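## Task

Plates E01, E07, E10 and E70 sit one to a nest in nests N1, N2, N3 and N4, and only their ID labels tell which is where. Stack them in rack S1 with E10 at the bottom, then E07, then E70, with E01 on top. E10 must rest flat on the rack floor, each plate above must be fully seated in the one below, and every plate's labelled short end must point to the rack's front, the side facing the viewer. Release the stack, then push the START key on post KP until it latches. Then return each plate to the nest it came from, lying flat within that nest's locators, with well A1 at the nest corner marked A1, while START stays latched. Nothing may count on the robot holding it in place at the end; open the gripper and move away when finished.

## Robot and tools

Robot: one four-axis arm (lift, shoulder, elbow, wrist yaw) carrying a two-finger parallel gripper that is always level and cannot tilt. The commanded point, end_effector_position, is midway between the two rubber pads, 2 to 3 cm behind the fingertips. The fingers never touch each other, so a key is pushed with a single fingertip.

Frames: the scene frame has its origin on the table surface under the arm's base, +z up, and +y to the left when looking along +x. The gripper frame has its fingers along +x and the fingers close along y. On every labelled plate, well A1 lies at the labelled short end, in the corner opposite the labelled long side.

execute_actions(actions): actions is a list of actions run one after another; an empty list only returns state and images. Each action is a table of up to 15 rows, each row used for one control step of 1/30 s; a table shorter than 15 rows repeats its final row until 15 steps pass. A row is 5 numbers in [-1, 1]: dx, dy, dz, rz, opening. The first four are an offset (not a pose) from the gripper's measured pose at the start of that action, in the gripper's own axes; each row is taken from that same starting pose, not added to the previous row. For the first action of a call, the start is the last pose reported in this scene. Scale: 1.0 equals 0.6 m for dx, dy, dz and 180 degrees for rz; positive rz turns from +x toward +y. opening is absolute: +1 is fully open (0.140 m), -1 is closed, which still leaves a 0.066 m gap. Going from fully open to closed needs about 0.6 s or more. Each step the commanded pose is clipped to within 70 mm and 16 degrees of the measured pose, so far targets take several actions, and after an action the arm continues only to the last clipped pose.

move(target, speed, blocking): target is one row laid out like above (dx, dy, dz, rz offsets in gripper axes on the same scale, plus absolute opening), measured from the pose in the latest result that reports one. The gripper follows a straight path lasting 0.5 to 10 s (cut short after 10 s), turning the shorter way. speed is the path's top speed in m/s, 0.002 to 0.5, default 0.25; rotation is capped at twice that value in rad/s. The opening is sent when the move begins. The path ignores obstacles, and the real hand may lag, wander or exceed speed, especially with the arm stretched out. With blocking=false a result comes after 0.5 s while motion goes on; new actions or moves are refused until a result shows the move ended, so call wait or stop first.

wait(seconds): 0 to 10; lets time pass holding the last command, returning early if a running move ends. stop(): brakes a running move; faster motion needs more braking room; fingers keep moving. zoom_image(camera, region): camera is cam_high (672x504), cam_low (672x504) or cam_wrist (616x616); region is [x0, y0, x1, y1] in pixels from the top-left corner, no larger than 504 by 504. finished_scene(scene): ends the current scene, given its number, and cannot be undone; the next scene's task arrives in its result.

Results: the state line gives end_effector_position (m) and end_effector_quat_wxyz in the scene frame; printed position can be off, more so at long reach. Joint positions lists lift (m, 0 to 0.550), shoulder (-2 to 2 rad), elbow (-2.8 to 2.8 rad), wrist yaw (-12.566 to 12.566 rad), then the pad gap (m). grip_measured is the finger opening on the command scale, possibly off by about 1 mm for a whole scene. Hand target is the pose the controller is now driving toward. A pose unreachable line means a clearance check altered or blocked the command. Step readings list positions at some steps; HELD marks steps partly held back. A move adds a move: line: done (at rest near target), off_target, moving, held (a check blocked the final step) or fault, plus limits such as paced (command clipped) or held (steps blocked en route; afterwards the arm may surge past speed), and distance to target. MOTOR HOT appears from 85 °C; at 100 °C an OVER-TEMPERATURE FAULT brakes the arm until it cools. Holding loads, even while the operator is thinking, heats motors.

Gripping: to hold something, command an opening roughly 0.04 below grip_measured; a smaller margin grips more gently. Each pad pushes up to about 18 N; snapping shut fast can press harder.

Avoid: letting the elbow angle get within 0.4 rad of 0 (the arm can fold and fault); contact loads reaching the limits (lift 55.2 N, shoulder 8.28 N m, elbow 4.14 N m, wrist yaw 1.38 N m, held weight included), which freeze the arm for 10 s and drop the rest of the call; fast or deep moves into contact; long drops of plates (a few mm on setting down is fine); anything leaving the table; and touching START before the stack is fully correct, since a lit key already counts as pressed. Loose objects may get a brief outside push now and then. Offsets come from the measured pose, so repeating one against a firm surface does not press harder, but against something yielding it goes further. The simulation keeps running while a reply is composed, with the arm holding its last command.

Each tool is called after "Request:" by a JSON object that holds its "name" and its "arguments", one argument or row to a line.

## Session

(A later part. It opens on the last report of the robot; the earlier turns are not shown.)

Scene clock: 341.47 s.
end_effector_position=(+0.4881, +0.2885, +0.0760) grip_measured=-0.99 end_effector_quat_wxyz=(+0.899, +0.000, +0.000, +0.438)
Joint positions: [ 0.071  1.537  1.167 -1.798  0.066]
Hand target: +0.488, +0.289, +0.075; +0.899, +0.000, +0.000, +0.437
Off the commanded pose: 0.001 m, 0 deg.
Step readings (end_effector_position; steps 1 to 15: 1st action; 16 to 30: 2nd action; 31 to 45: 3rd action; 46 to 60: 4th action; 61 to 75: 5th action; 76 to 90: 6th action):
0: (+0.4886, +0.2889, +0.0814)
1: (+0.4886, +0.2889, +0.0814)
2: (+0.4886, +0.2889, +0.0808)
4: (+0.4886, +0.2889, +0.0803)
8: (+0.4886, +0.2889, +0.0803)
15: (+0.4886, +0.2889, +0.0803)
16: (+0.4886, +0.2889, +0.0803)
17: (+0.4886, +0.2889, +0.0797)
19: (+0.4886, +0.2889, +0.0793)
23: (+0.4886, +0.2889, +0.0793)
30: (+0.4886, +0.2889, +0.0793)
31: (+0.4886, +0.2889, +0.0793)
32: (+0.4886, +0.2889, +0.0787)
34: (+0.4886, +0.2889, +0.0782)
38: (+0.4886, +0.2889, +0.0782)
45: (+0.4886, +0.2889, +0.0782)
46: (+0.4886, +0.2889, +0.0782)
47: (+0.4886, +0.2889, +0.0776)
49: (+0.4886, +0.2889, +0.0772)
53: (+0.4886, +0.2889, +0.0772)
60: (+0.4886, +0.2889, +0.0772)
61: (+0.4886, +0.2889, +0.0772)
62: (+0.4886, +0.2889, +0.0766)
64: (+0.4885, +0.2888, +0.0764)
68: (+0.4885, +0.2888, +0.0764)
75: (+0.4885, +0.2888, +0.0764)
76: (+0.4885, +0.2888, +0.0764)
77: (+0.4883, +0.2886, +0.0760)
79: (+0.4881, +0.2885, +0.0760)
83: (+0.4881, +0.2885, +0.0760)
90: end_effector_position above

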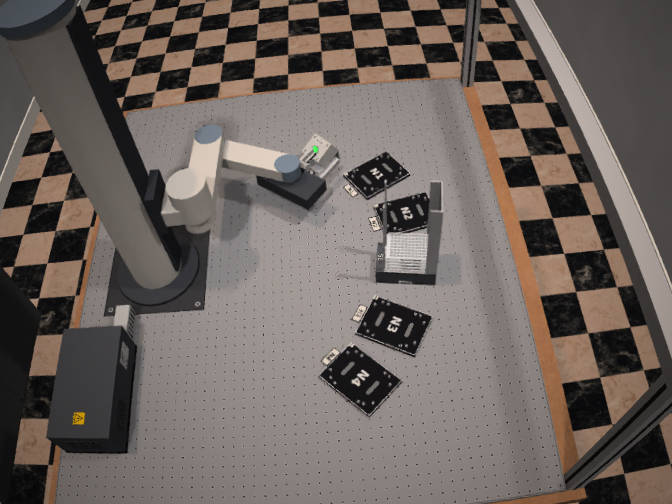

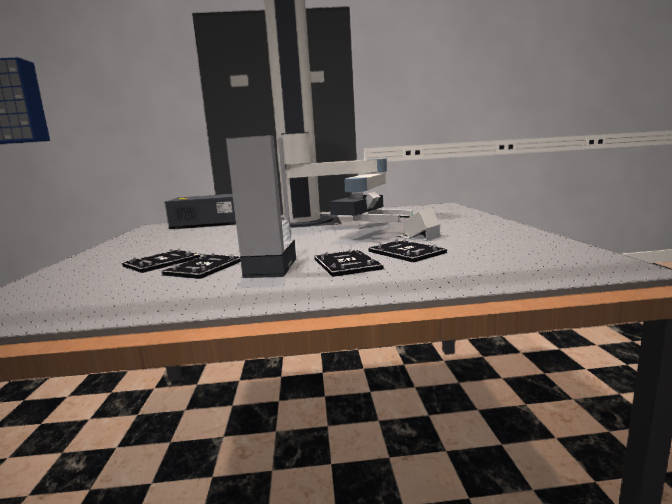

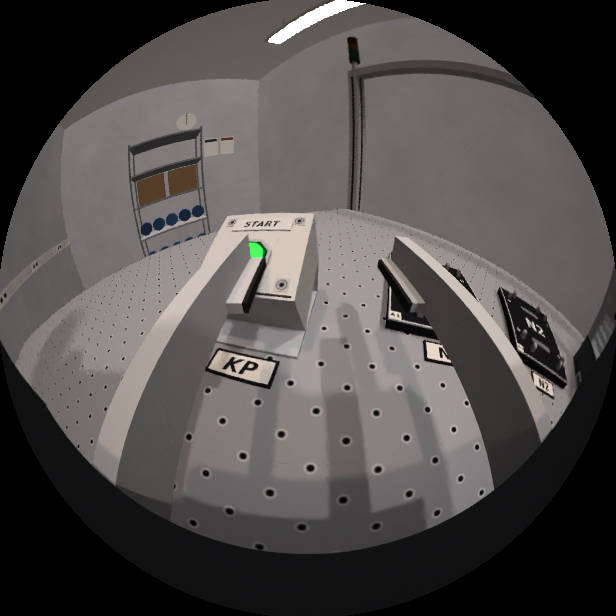

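Request:
{"name": "move", "arguments": {
  "target": [0,0,0.0567,0,-1]
}}

Request:
{"name": "move", "arguments": {
  "target": [-0.39,-0.4207,0,-0.338,0.1],
  "speed": 0.4
}}

Request:
{"name": "move", "arguments": {
  "target": [0.283,0,0,0,0.1]
}}

Scene clock: 346.93 s.
end_effector_position=(+0.4881, +0.2885, +0.1100) grip_measured=-0.99 end_effector_quat_wxyz=(+0.899, +0.000, +0.000, +0.438)
Joint positions: [ 0.105  1.537  1.167 -1.797  0.066]
Hand target: +0.488, +0.288, +0.110; +0.899, +0.000, +0.000, +0.438
Off the commanded pose: 0.000 m, 0 deg.
move: done

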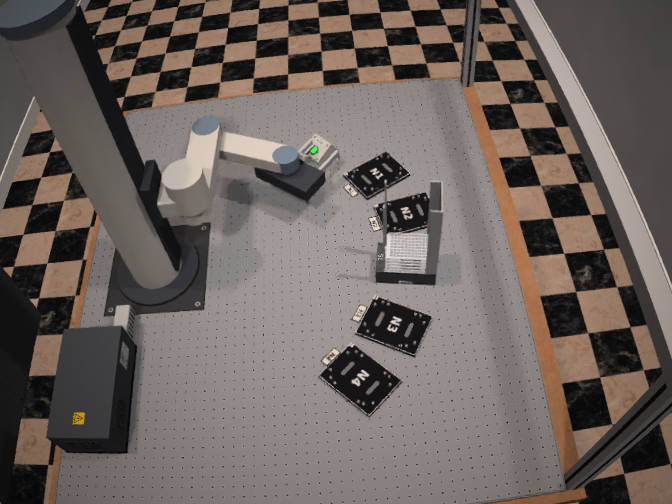

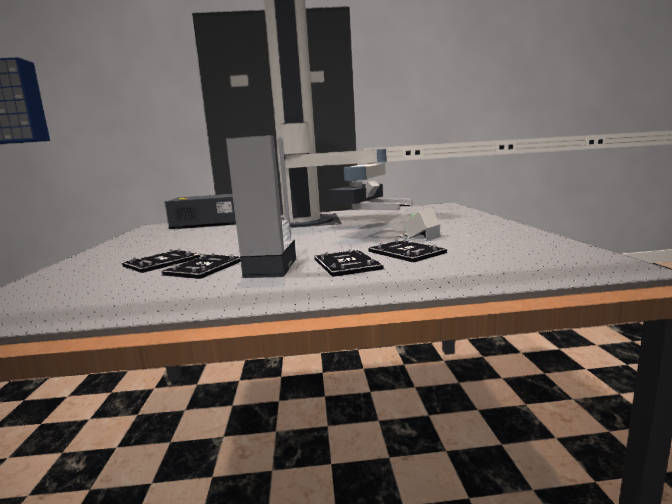

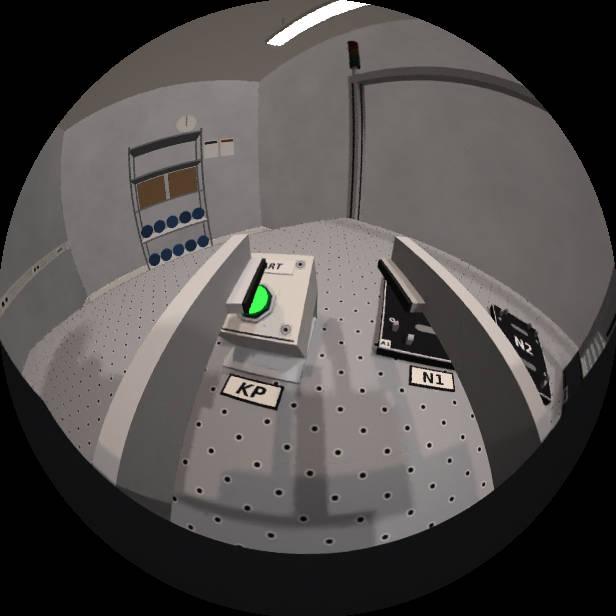

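Scene clock: 348.70 s.
end_effector_position=(+0.5426, -0.0514, +0.1100) grip_measured=+0.10 end_effector_quat_wxyz=(+0.997, +0.000, +0.000, -0.077)
Joint positions: [ 0.105  0.831  0.91  -1.895  0.107]
Hand target: +0.543, -0.051, +0.110; +0.997, +0.000, +0.000, -0.077
Off the commanded pose: 0.000 m, 0 deg.
move: done

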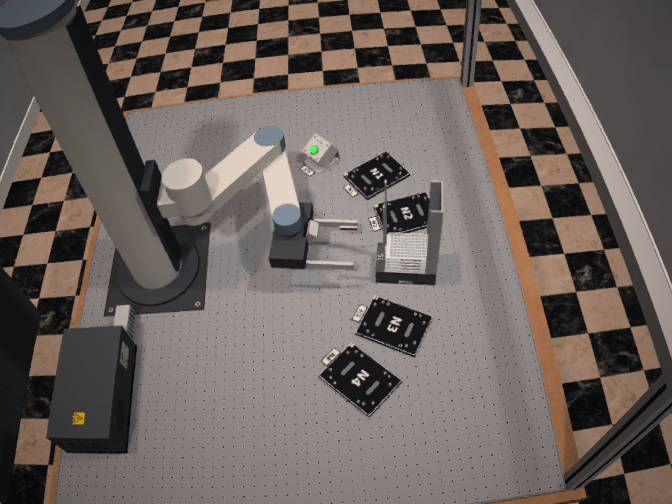

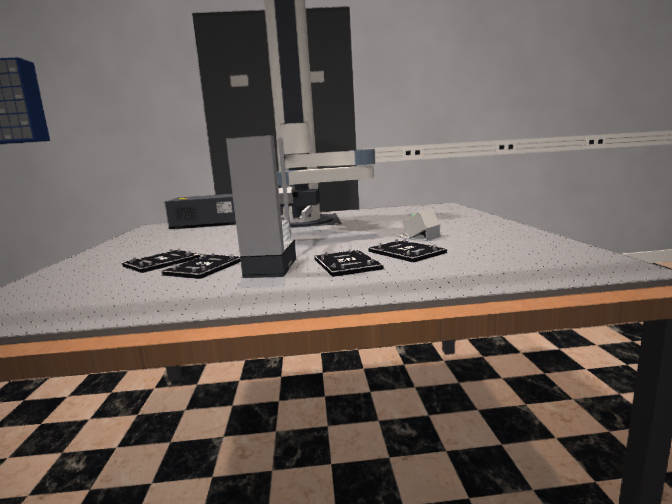

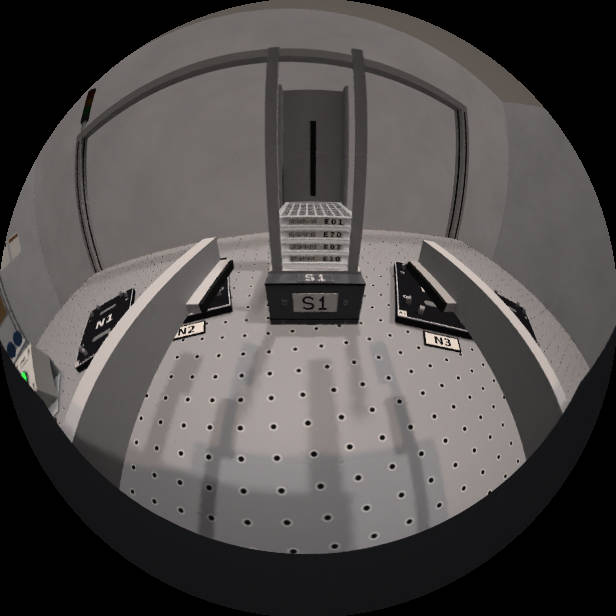

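Scene clock: 349.83 s.
end_effector_position=(+0.7104, -0.0777, +0.1100) grip_measured=+0.10 end_effector_quat_wxyz=(+0.997, +0.000, +0.000, -0.077)
Joint positions: [ 0.105  0.488  1.756 -2.4    0.107]
Hand target: +0.710, -0.078, +0.110; +0.997, +0.000, +0.000, -0.077
Off the commanded pose: 0.000 m, 0 deg.
move: done

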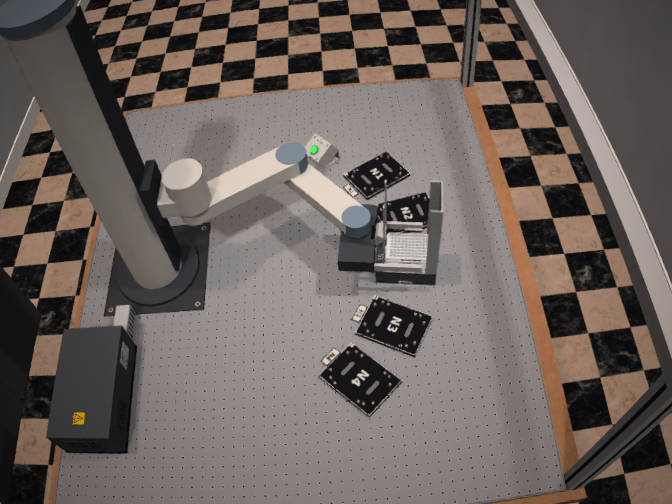

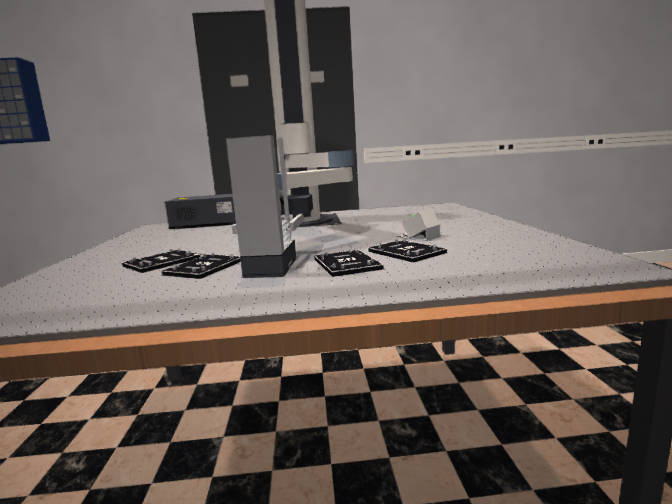

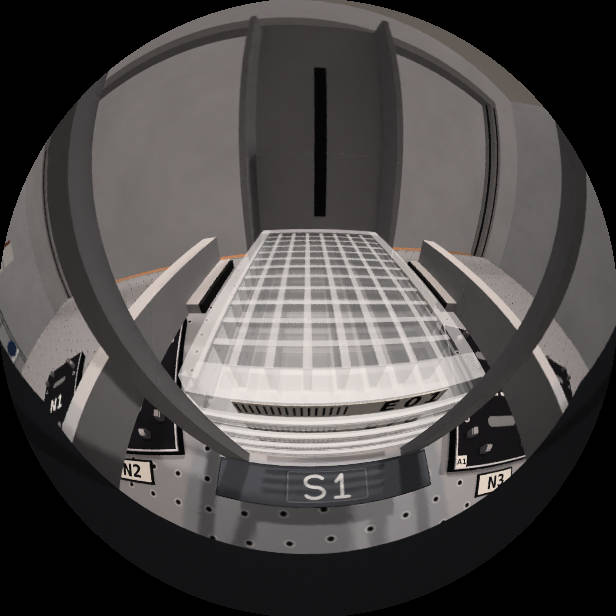

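Request:
{"name": "execute_actions", "arguments": {
  "actions": [
    [[0,0,0.0005,0,-0.4]],
    [[0,0,0,0,-0.51]]
  ]
}}

Request:
{"name": "move", "arguments": {
  "target": [0,0,0.376,0,-0.51]
}}

Request:
{"name": "move", "arguments": {
  "target": [-0.0233,0.3091,0,0.1181,-0.51]
}}

Request:
{"name": "move", "arguments": {
  "target": [0,0,-0.485,0,-0.51]
}}

Request:
{"name": "move", "arguments": {
  "target": [0,0,-0.024,0,-0.51],
  "speed": 0.015
}}

Scene clock: 356.17 s.
end_effector_position=(+0.7104, -0.0777, +0.1104) grip_measured=-0.47 end_effector_quat_wxyz=(+0.997, +0.000, +0.000, -0.077)
Joint positions: [ 0.105  0.488  1.756 -2.4    0.085]
Hand target: +0.710, -0.078, +0.110; +0.997, +0.000, +0.000, -0.077
Off the commanded pose: 0.000 m, 0 deg.
Step readings (end_effector_position; steps 1 to 15: 1st action; 16 to 30: 2nd action):
0: (+0.7104, -0.0777, +0.1100)
1: (+0.7104, -0.0777, +0.1101)
2: (+0.7104, -0.0777, +0.1103)
4: (+0.7104, -0.0777, +0.1104)
8: (+0.7104, -0.0777, +0.1104)
15: (+0.7104, -0.0777, +0.1104)
16: (+0.7104, -0.0777, +0.1104)
17: (+0.7104, -0.0777, +0.1104)
19: (+0.7104, -0.0777, +0.1104)
23: (+0.7104, -0.0777, +0.1104)
30: end_effector_position above

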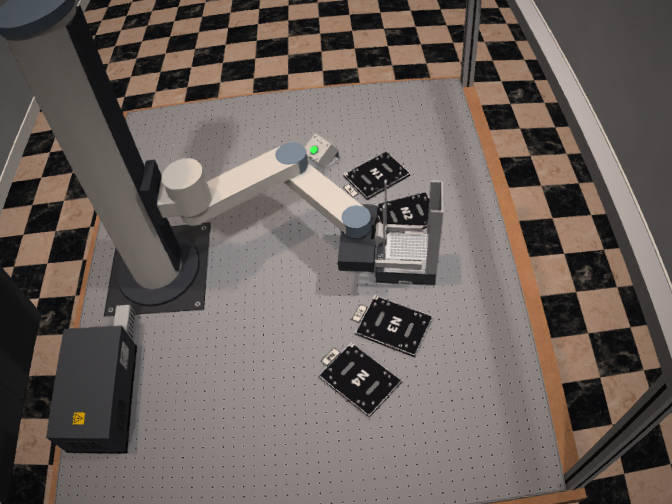

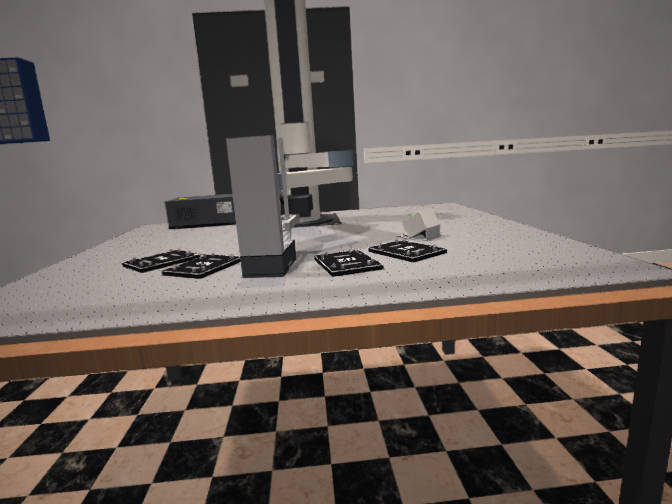

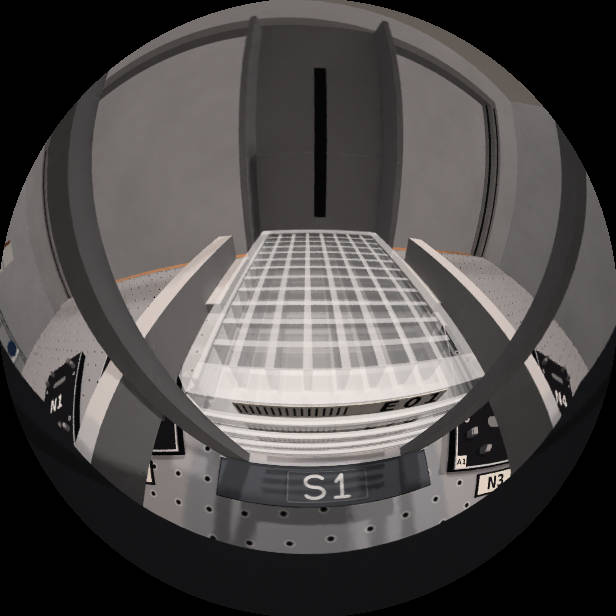

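Scene clock: 357.50 s.
end_effector_position=(+0.7104, -0.0777, +0.3360) grip_measured=-0.47 end_effector_quat_wxyz=(+0.997, +0.000, +0.000, -0.077)
Joint positions: [ 0.331  0.488  1.756 -2.4    0.085]
Hand target: +0.710, -0.078, +0.336; +0.997, +0.000, +0.000, -0.077
Off the commanded pose: 0.000 m, 0 deg.
move: done

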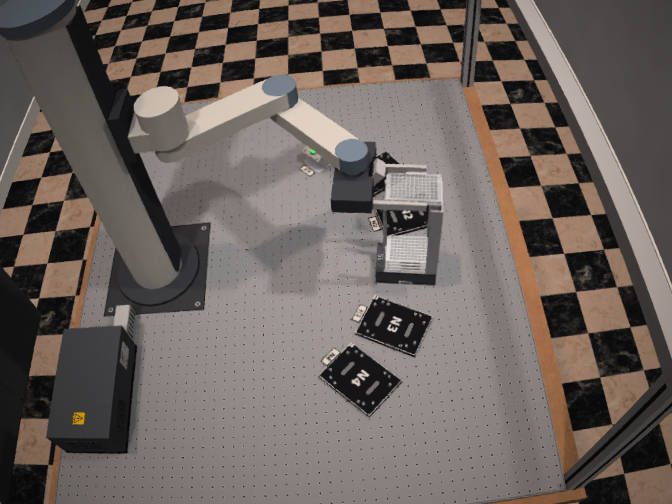

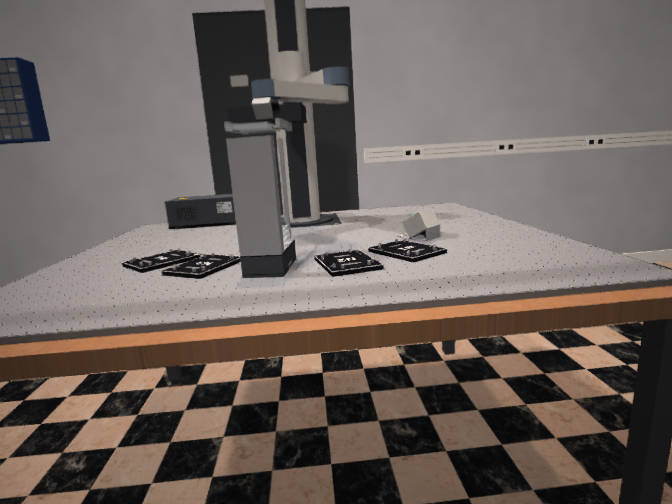

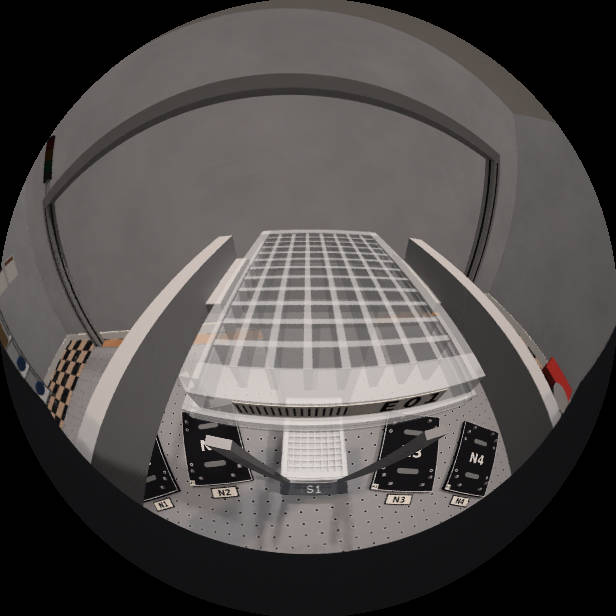

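Scene clock: 358.60 s.
end_effector_position=(+0.7252, +0.1079, +0.3360) grip_measured=-0.47 end_effector_quat_wxyz=(+0.994, +0.000, +0.000, +0.108)
Joint positions: [ 0.331  0.76   1.881 -2.424  0.085]
Hand target: +0.725, +0.108, +0.336; +0.994, +0.000, +0.000, +0.108
Off the commanded pose: 0.000 m, 0 deg.
move: done

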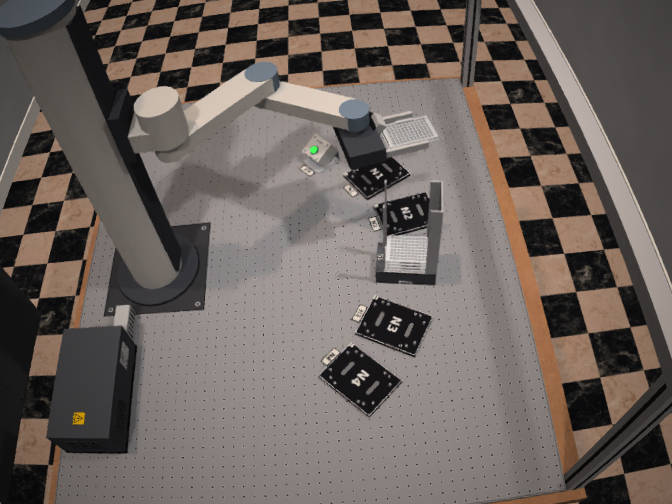

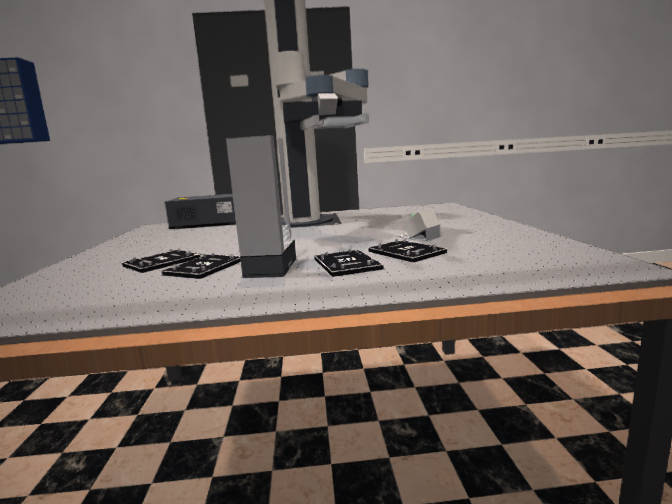

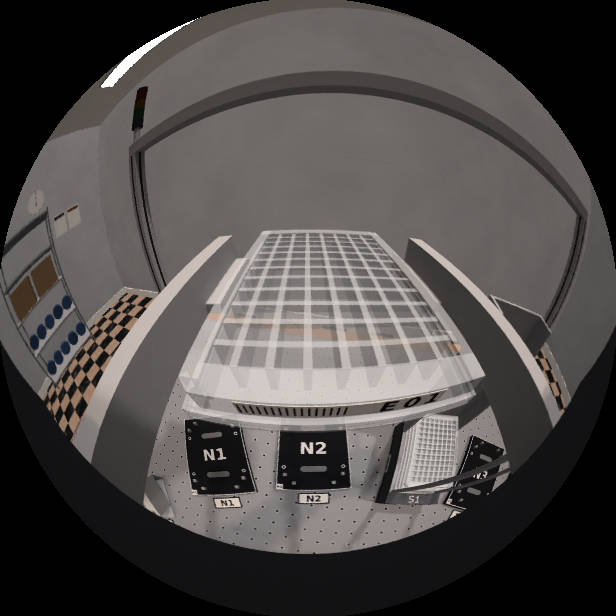

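Scene clock: 360.17 s.
end_effector_position=(+0.7252, +0.1079, +0.0449) grip_measured=-0.47 end_effector_quat_wxyz=(+0.994, +0.000, +0.000, +0.108)
Joint positions: [ 0.04   0.76   1.881 -2.424  0.085]
Hand target: +0.725, +0.108, +0.045; +0.994, +0.000, +0.000, +0.108
Off the commanded pose: 0.000 m, 0 deg.
move: done

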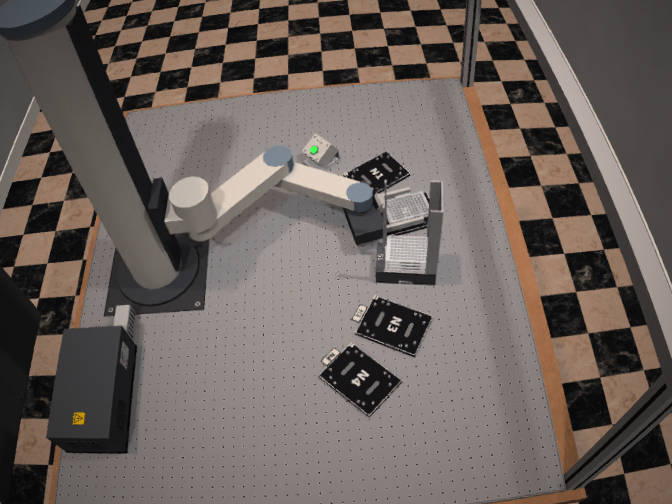

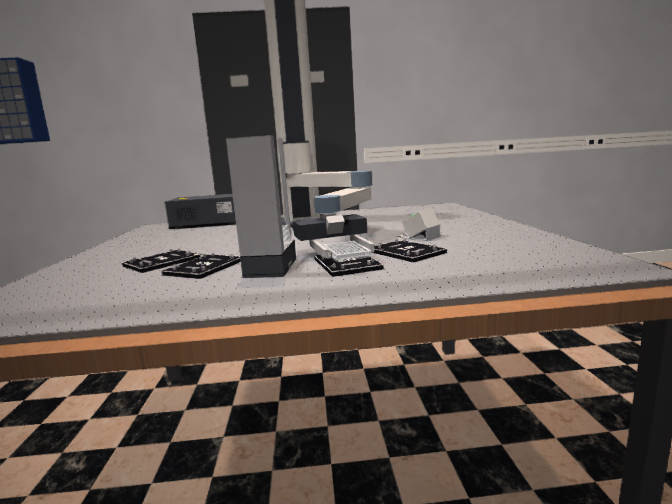

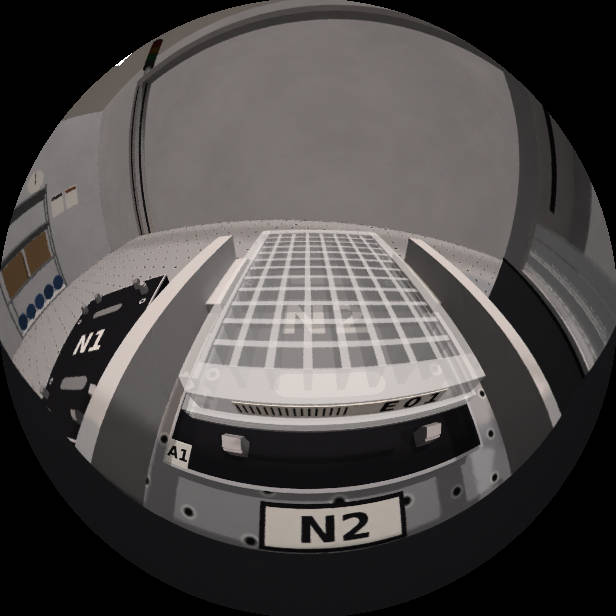

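Scene clock: 361.33 s.
end_effector_position=(+0.7252, +0.1079, +0.0305) grip_measured=-0.47 end_effector_quat_wxyz=(+0.994, +0.000, +0.000, +0.108)
Joint positions: [ 0.025  0.76   1.881 -2.424  0.085]
Hand target: +0.725, +0.108, +0.031; +0.994, +0.000, +0.000, +0.108
Off the commanded pose: 0.000 m, 0 deg.
move: done

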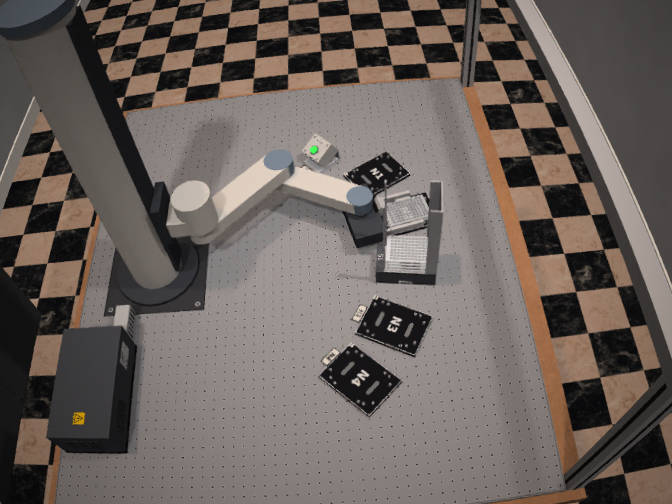

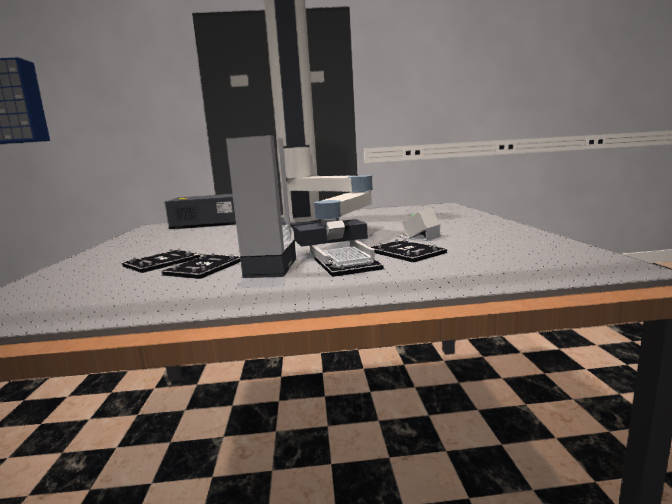

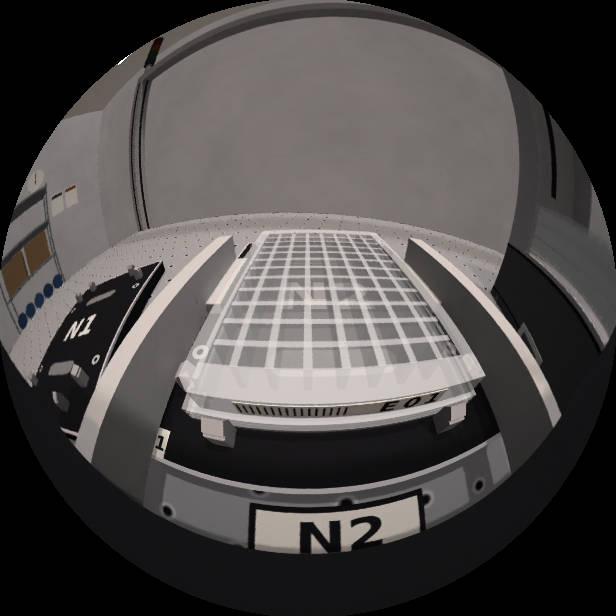

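Request:
{"name": "execute_actions", "arguments": {
  "actions": [
    [[0,0,0,0,0.1]]
  ]
}}

Request:
{"name": "move", "arguments": {
  "target": [0,0,0.509,0,0.1],
  "speed": 0.5
}}

Request:
{"name": "move", "arguments": {
  "target": [-0.0908,-0.2968,0,-0.1184,0.1]
}}

Request:
{"name": "move", "arguments": {
  "target": [0,0,-0.3975,0,0.1],
  "speed": 0.4
}}

Scene clock: 366.50 s.
end_effector_position=(+0.7252, +0.1079, +0.0305) grip_measured=+0.10 end_effector_quat_wxyz=(+0.994, +0.000, +0.000, +0.108)
Joint positions: [ 0.025  0.76   1.881 -2.424  0.107]
Hand target: +0.725, +0.108, +0.030; +0.994, +0.000, +0.000, +0.108
Off the commanded pose: 0.000 m, 0 deg.
Step readings (end_effector_position):
0: (+0.7252, +0.1079, +0.0305)
1: (+0.7252, +0.1079, +0.0305)
2: (+0.7252, +0.1079, +0.0305)
4: (+0.7252, +0.1079, +0.0305)
8: (+0.7252, +0.1079, +0.0305)
15: end_effector_position above

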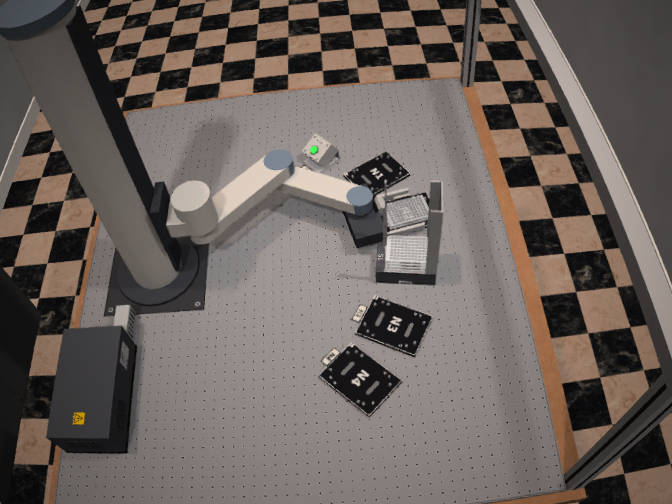

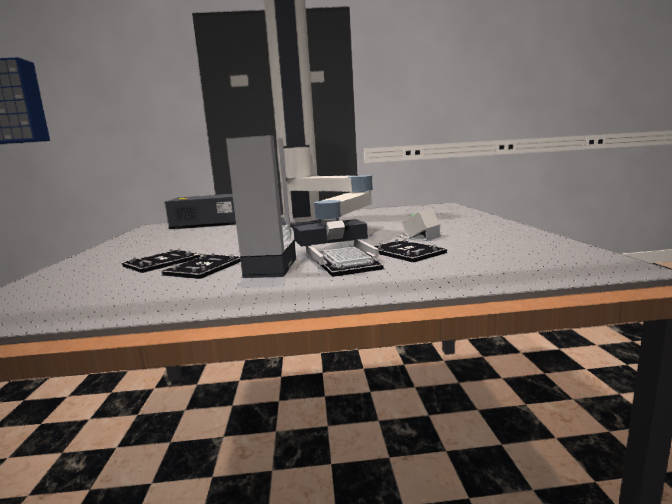

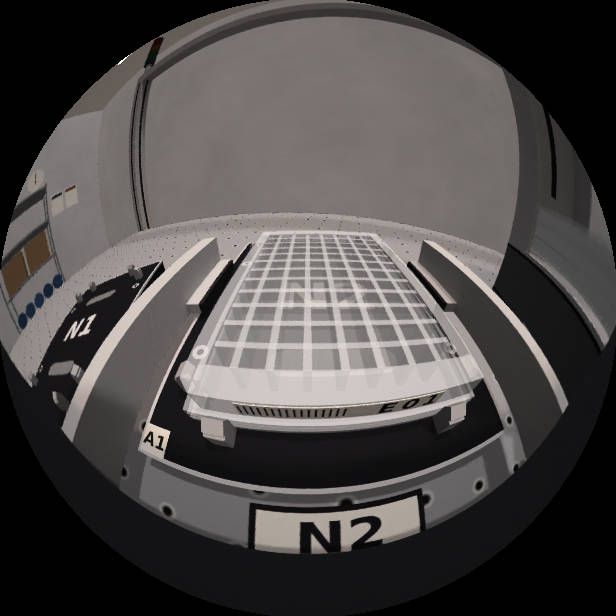

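Scene clock: 367.80 s.
end_effector_position=(+0.7252, +0.1079, +0.3359) grip_measured=+0.10 end_effector_quat_wxyz=(+0.994, +0.000, +0.000, +0.108)
Joint positions: [ 0.331  0.76   1.881 -2.424  0.107]
Hand target: +0.725, +0.108, +0.336; +0.994, +0.000, +0.000, +0.108
Off the commanded pose: 0.000 m, 0 deg.
move: done; limits=paced

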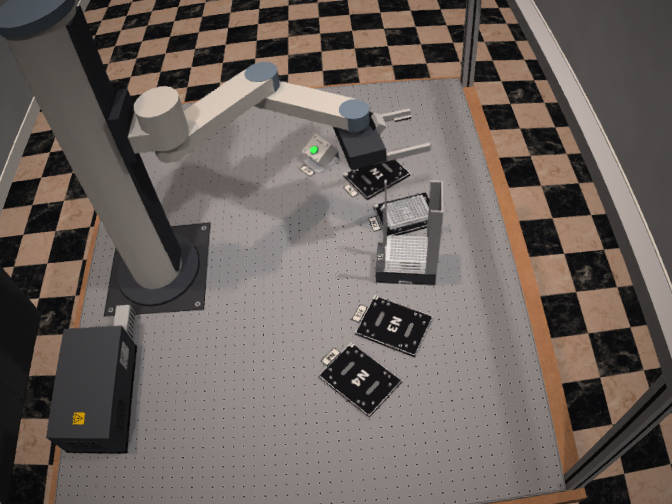

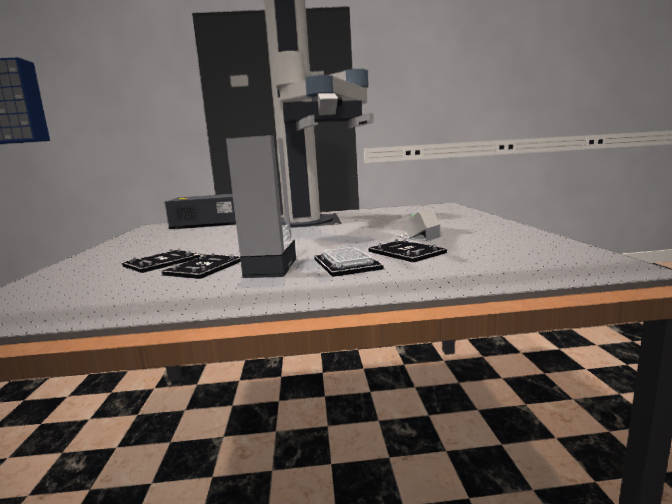

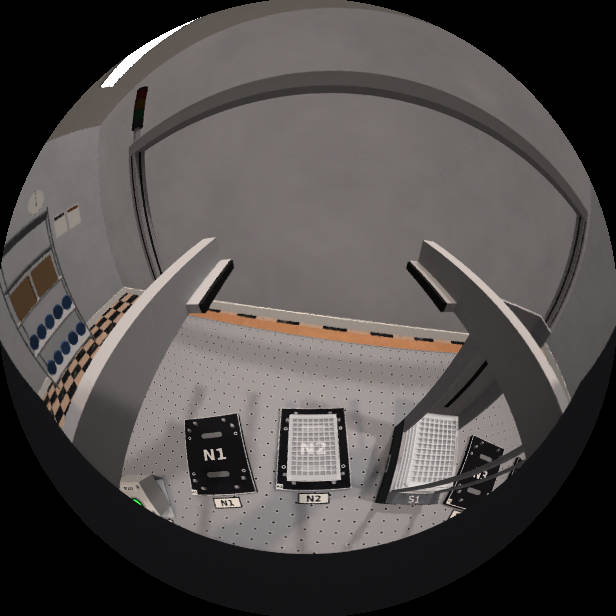

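Scene clock: 368.93 s.
end_effector_position=(+0.7102, -0.0779, +0.3359) grip_measured=+0.10 end_effector_quat_wxyz=(+0.997, +0.000, +0.000, -0.078)
Joint positions: [ 0.331  0.488  1.756 -2.399  0.107]
Hand target: +0.710, -0.078, +0.336; +0.997, +0.000, +0.000, -0.077
Off the commanded pose: 0.000 m, 0 deg.
move: done

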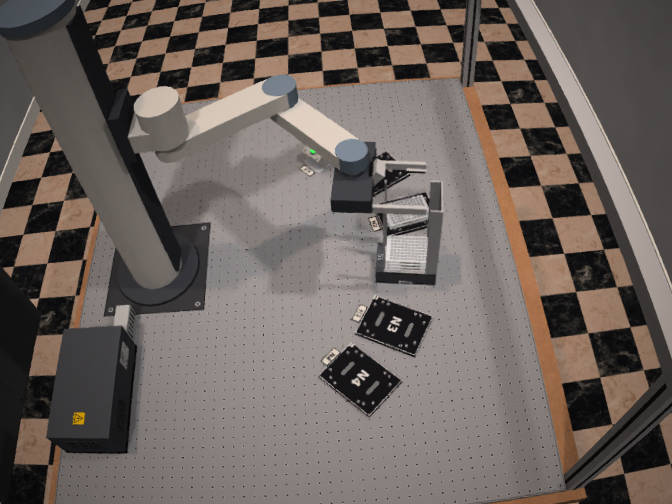

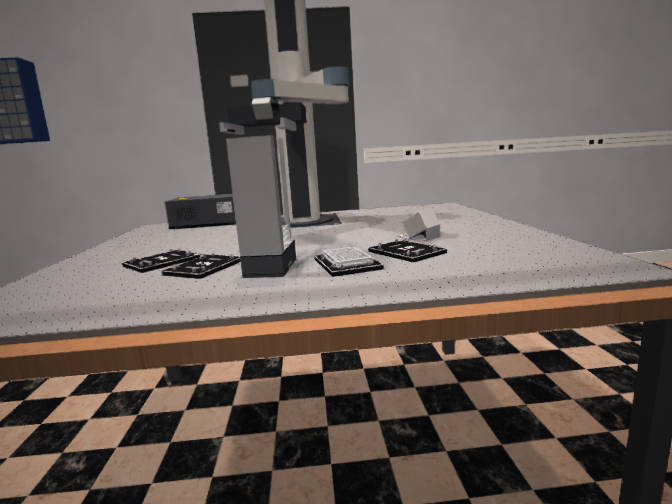

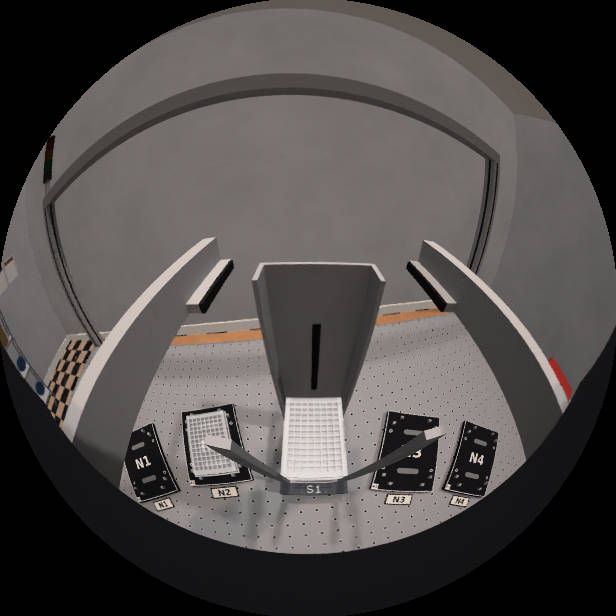

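Scene clock: 370.07 s.
end_effector_position=(+0.7102, -0.0779, +0.0974) grip_measured=+0.10 end_effector_quat_wxyz=(+0.997, +0.000, +0.000, -0.078)
Joint positions: [ 0.092  0.488  1.756 -2.399  0.107]
Hand target: +0.710, -0.078, +0.097; +0.997, +0.000, +0.000, -0.078
Off the commanded pose: 0.000 m, 0 deg.
move: done

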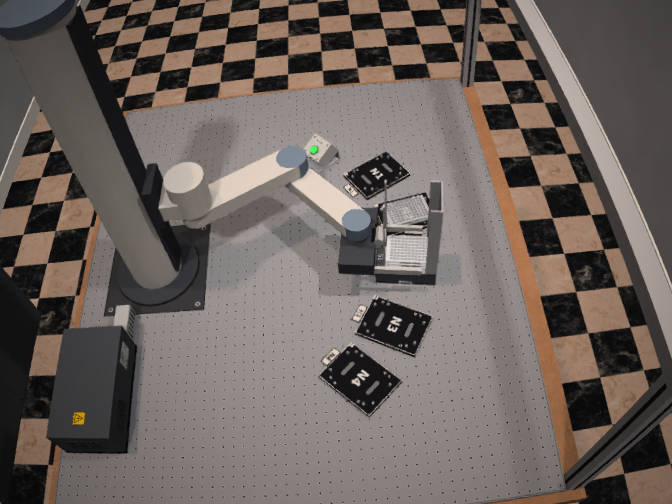

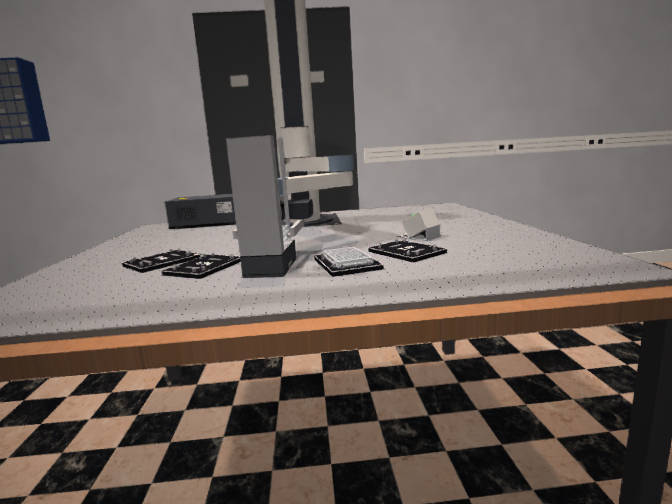

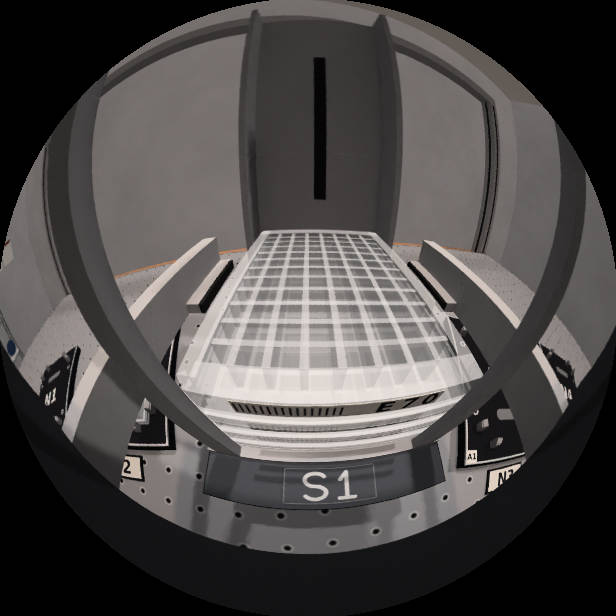

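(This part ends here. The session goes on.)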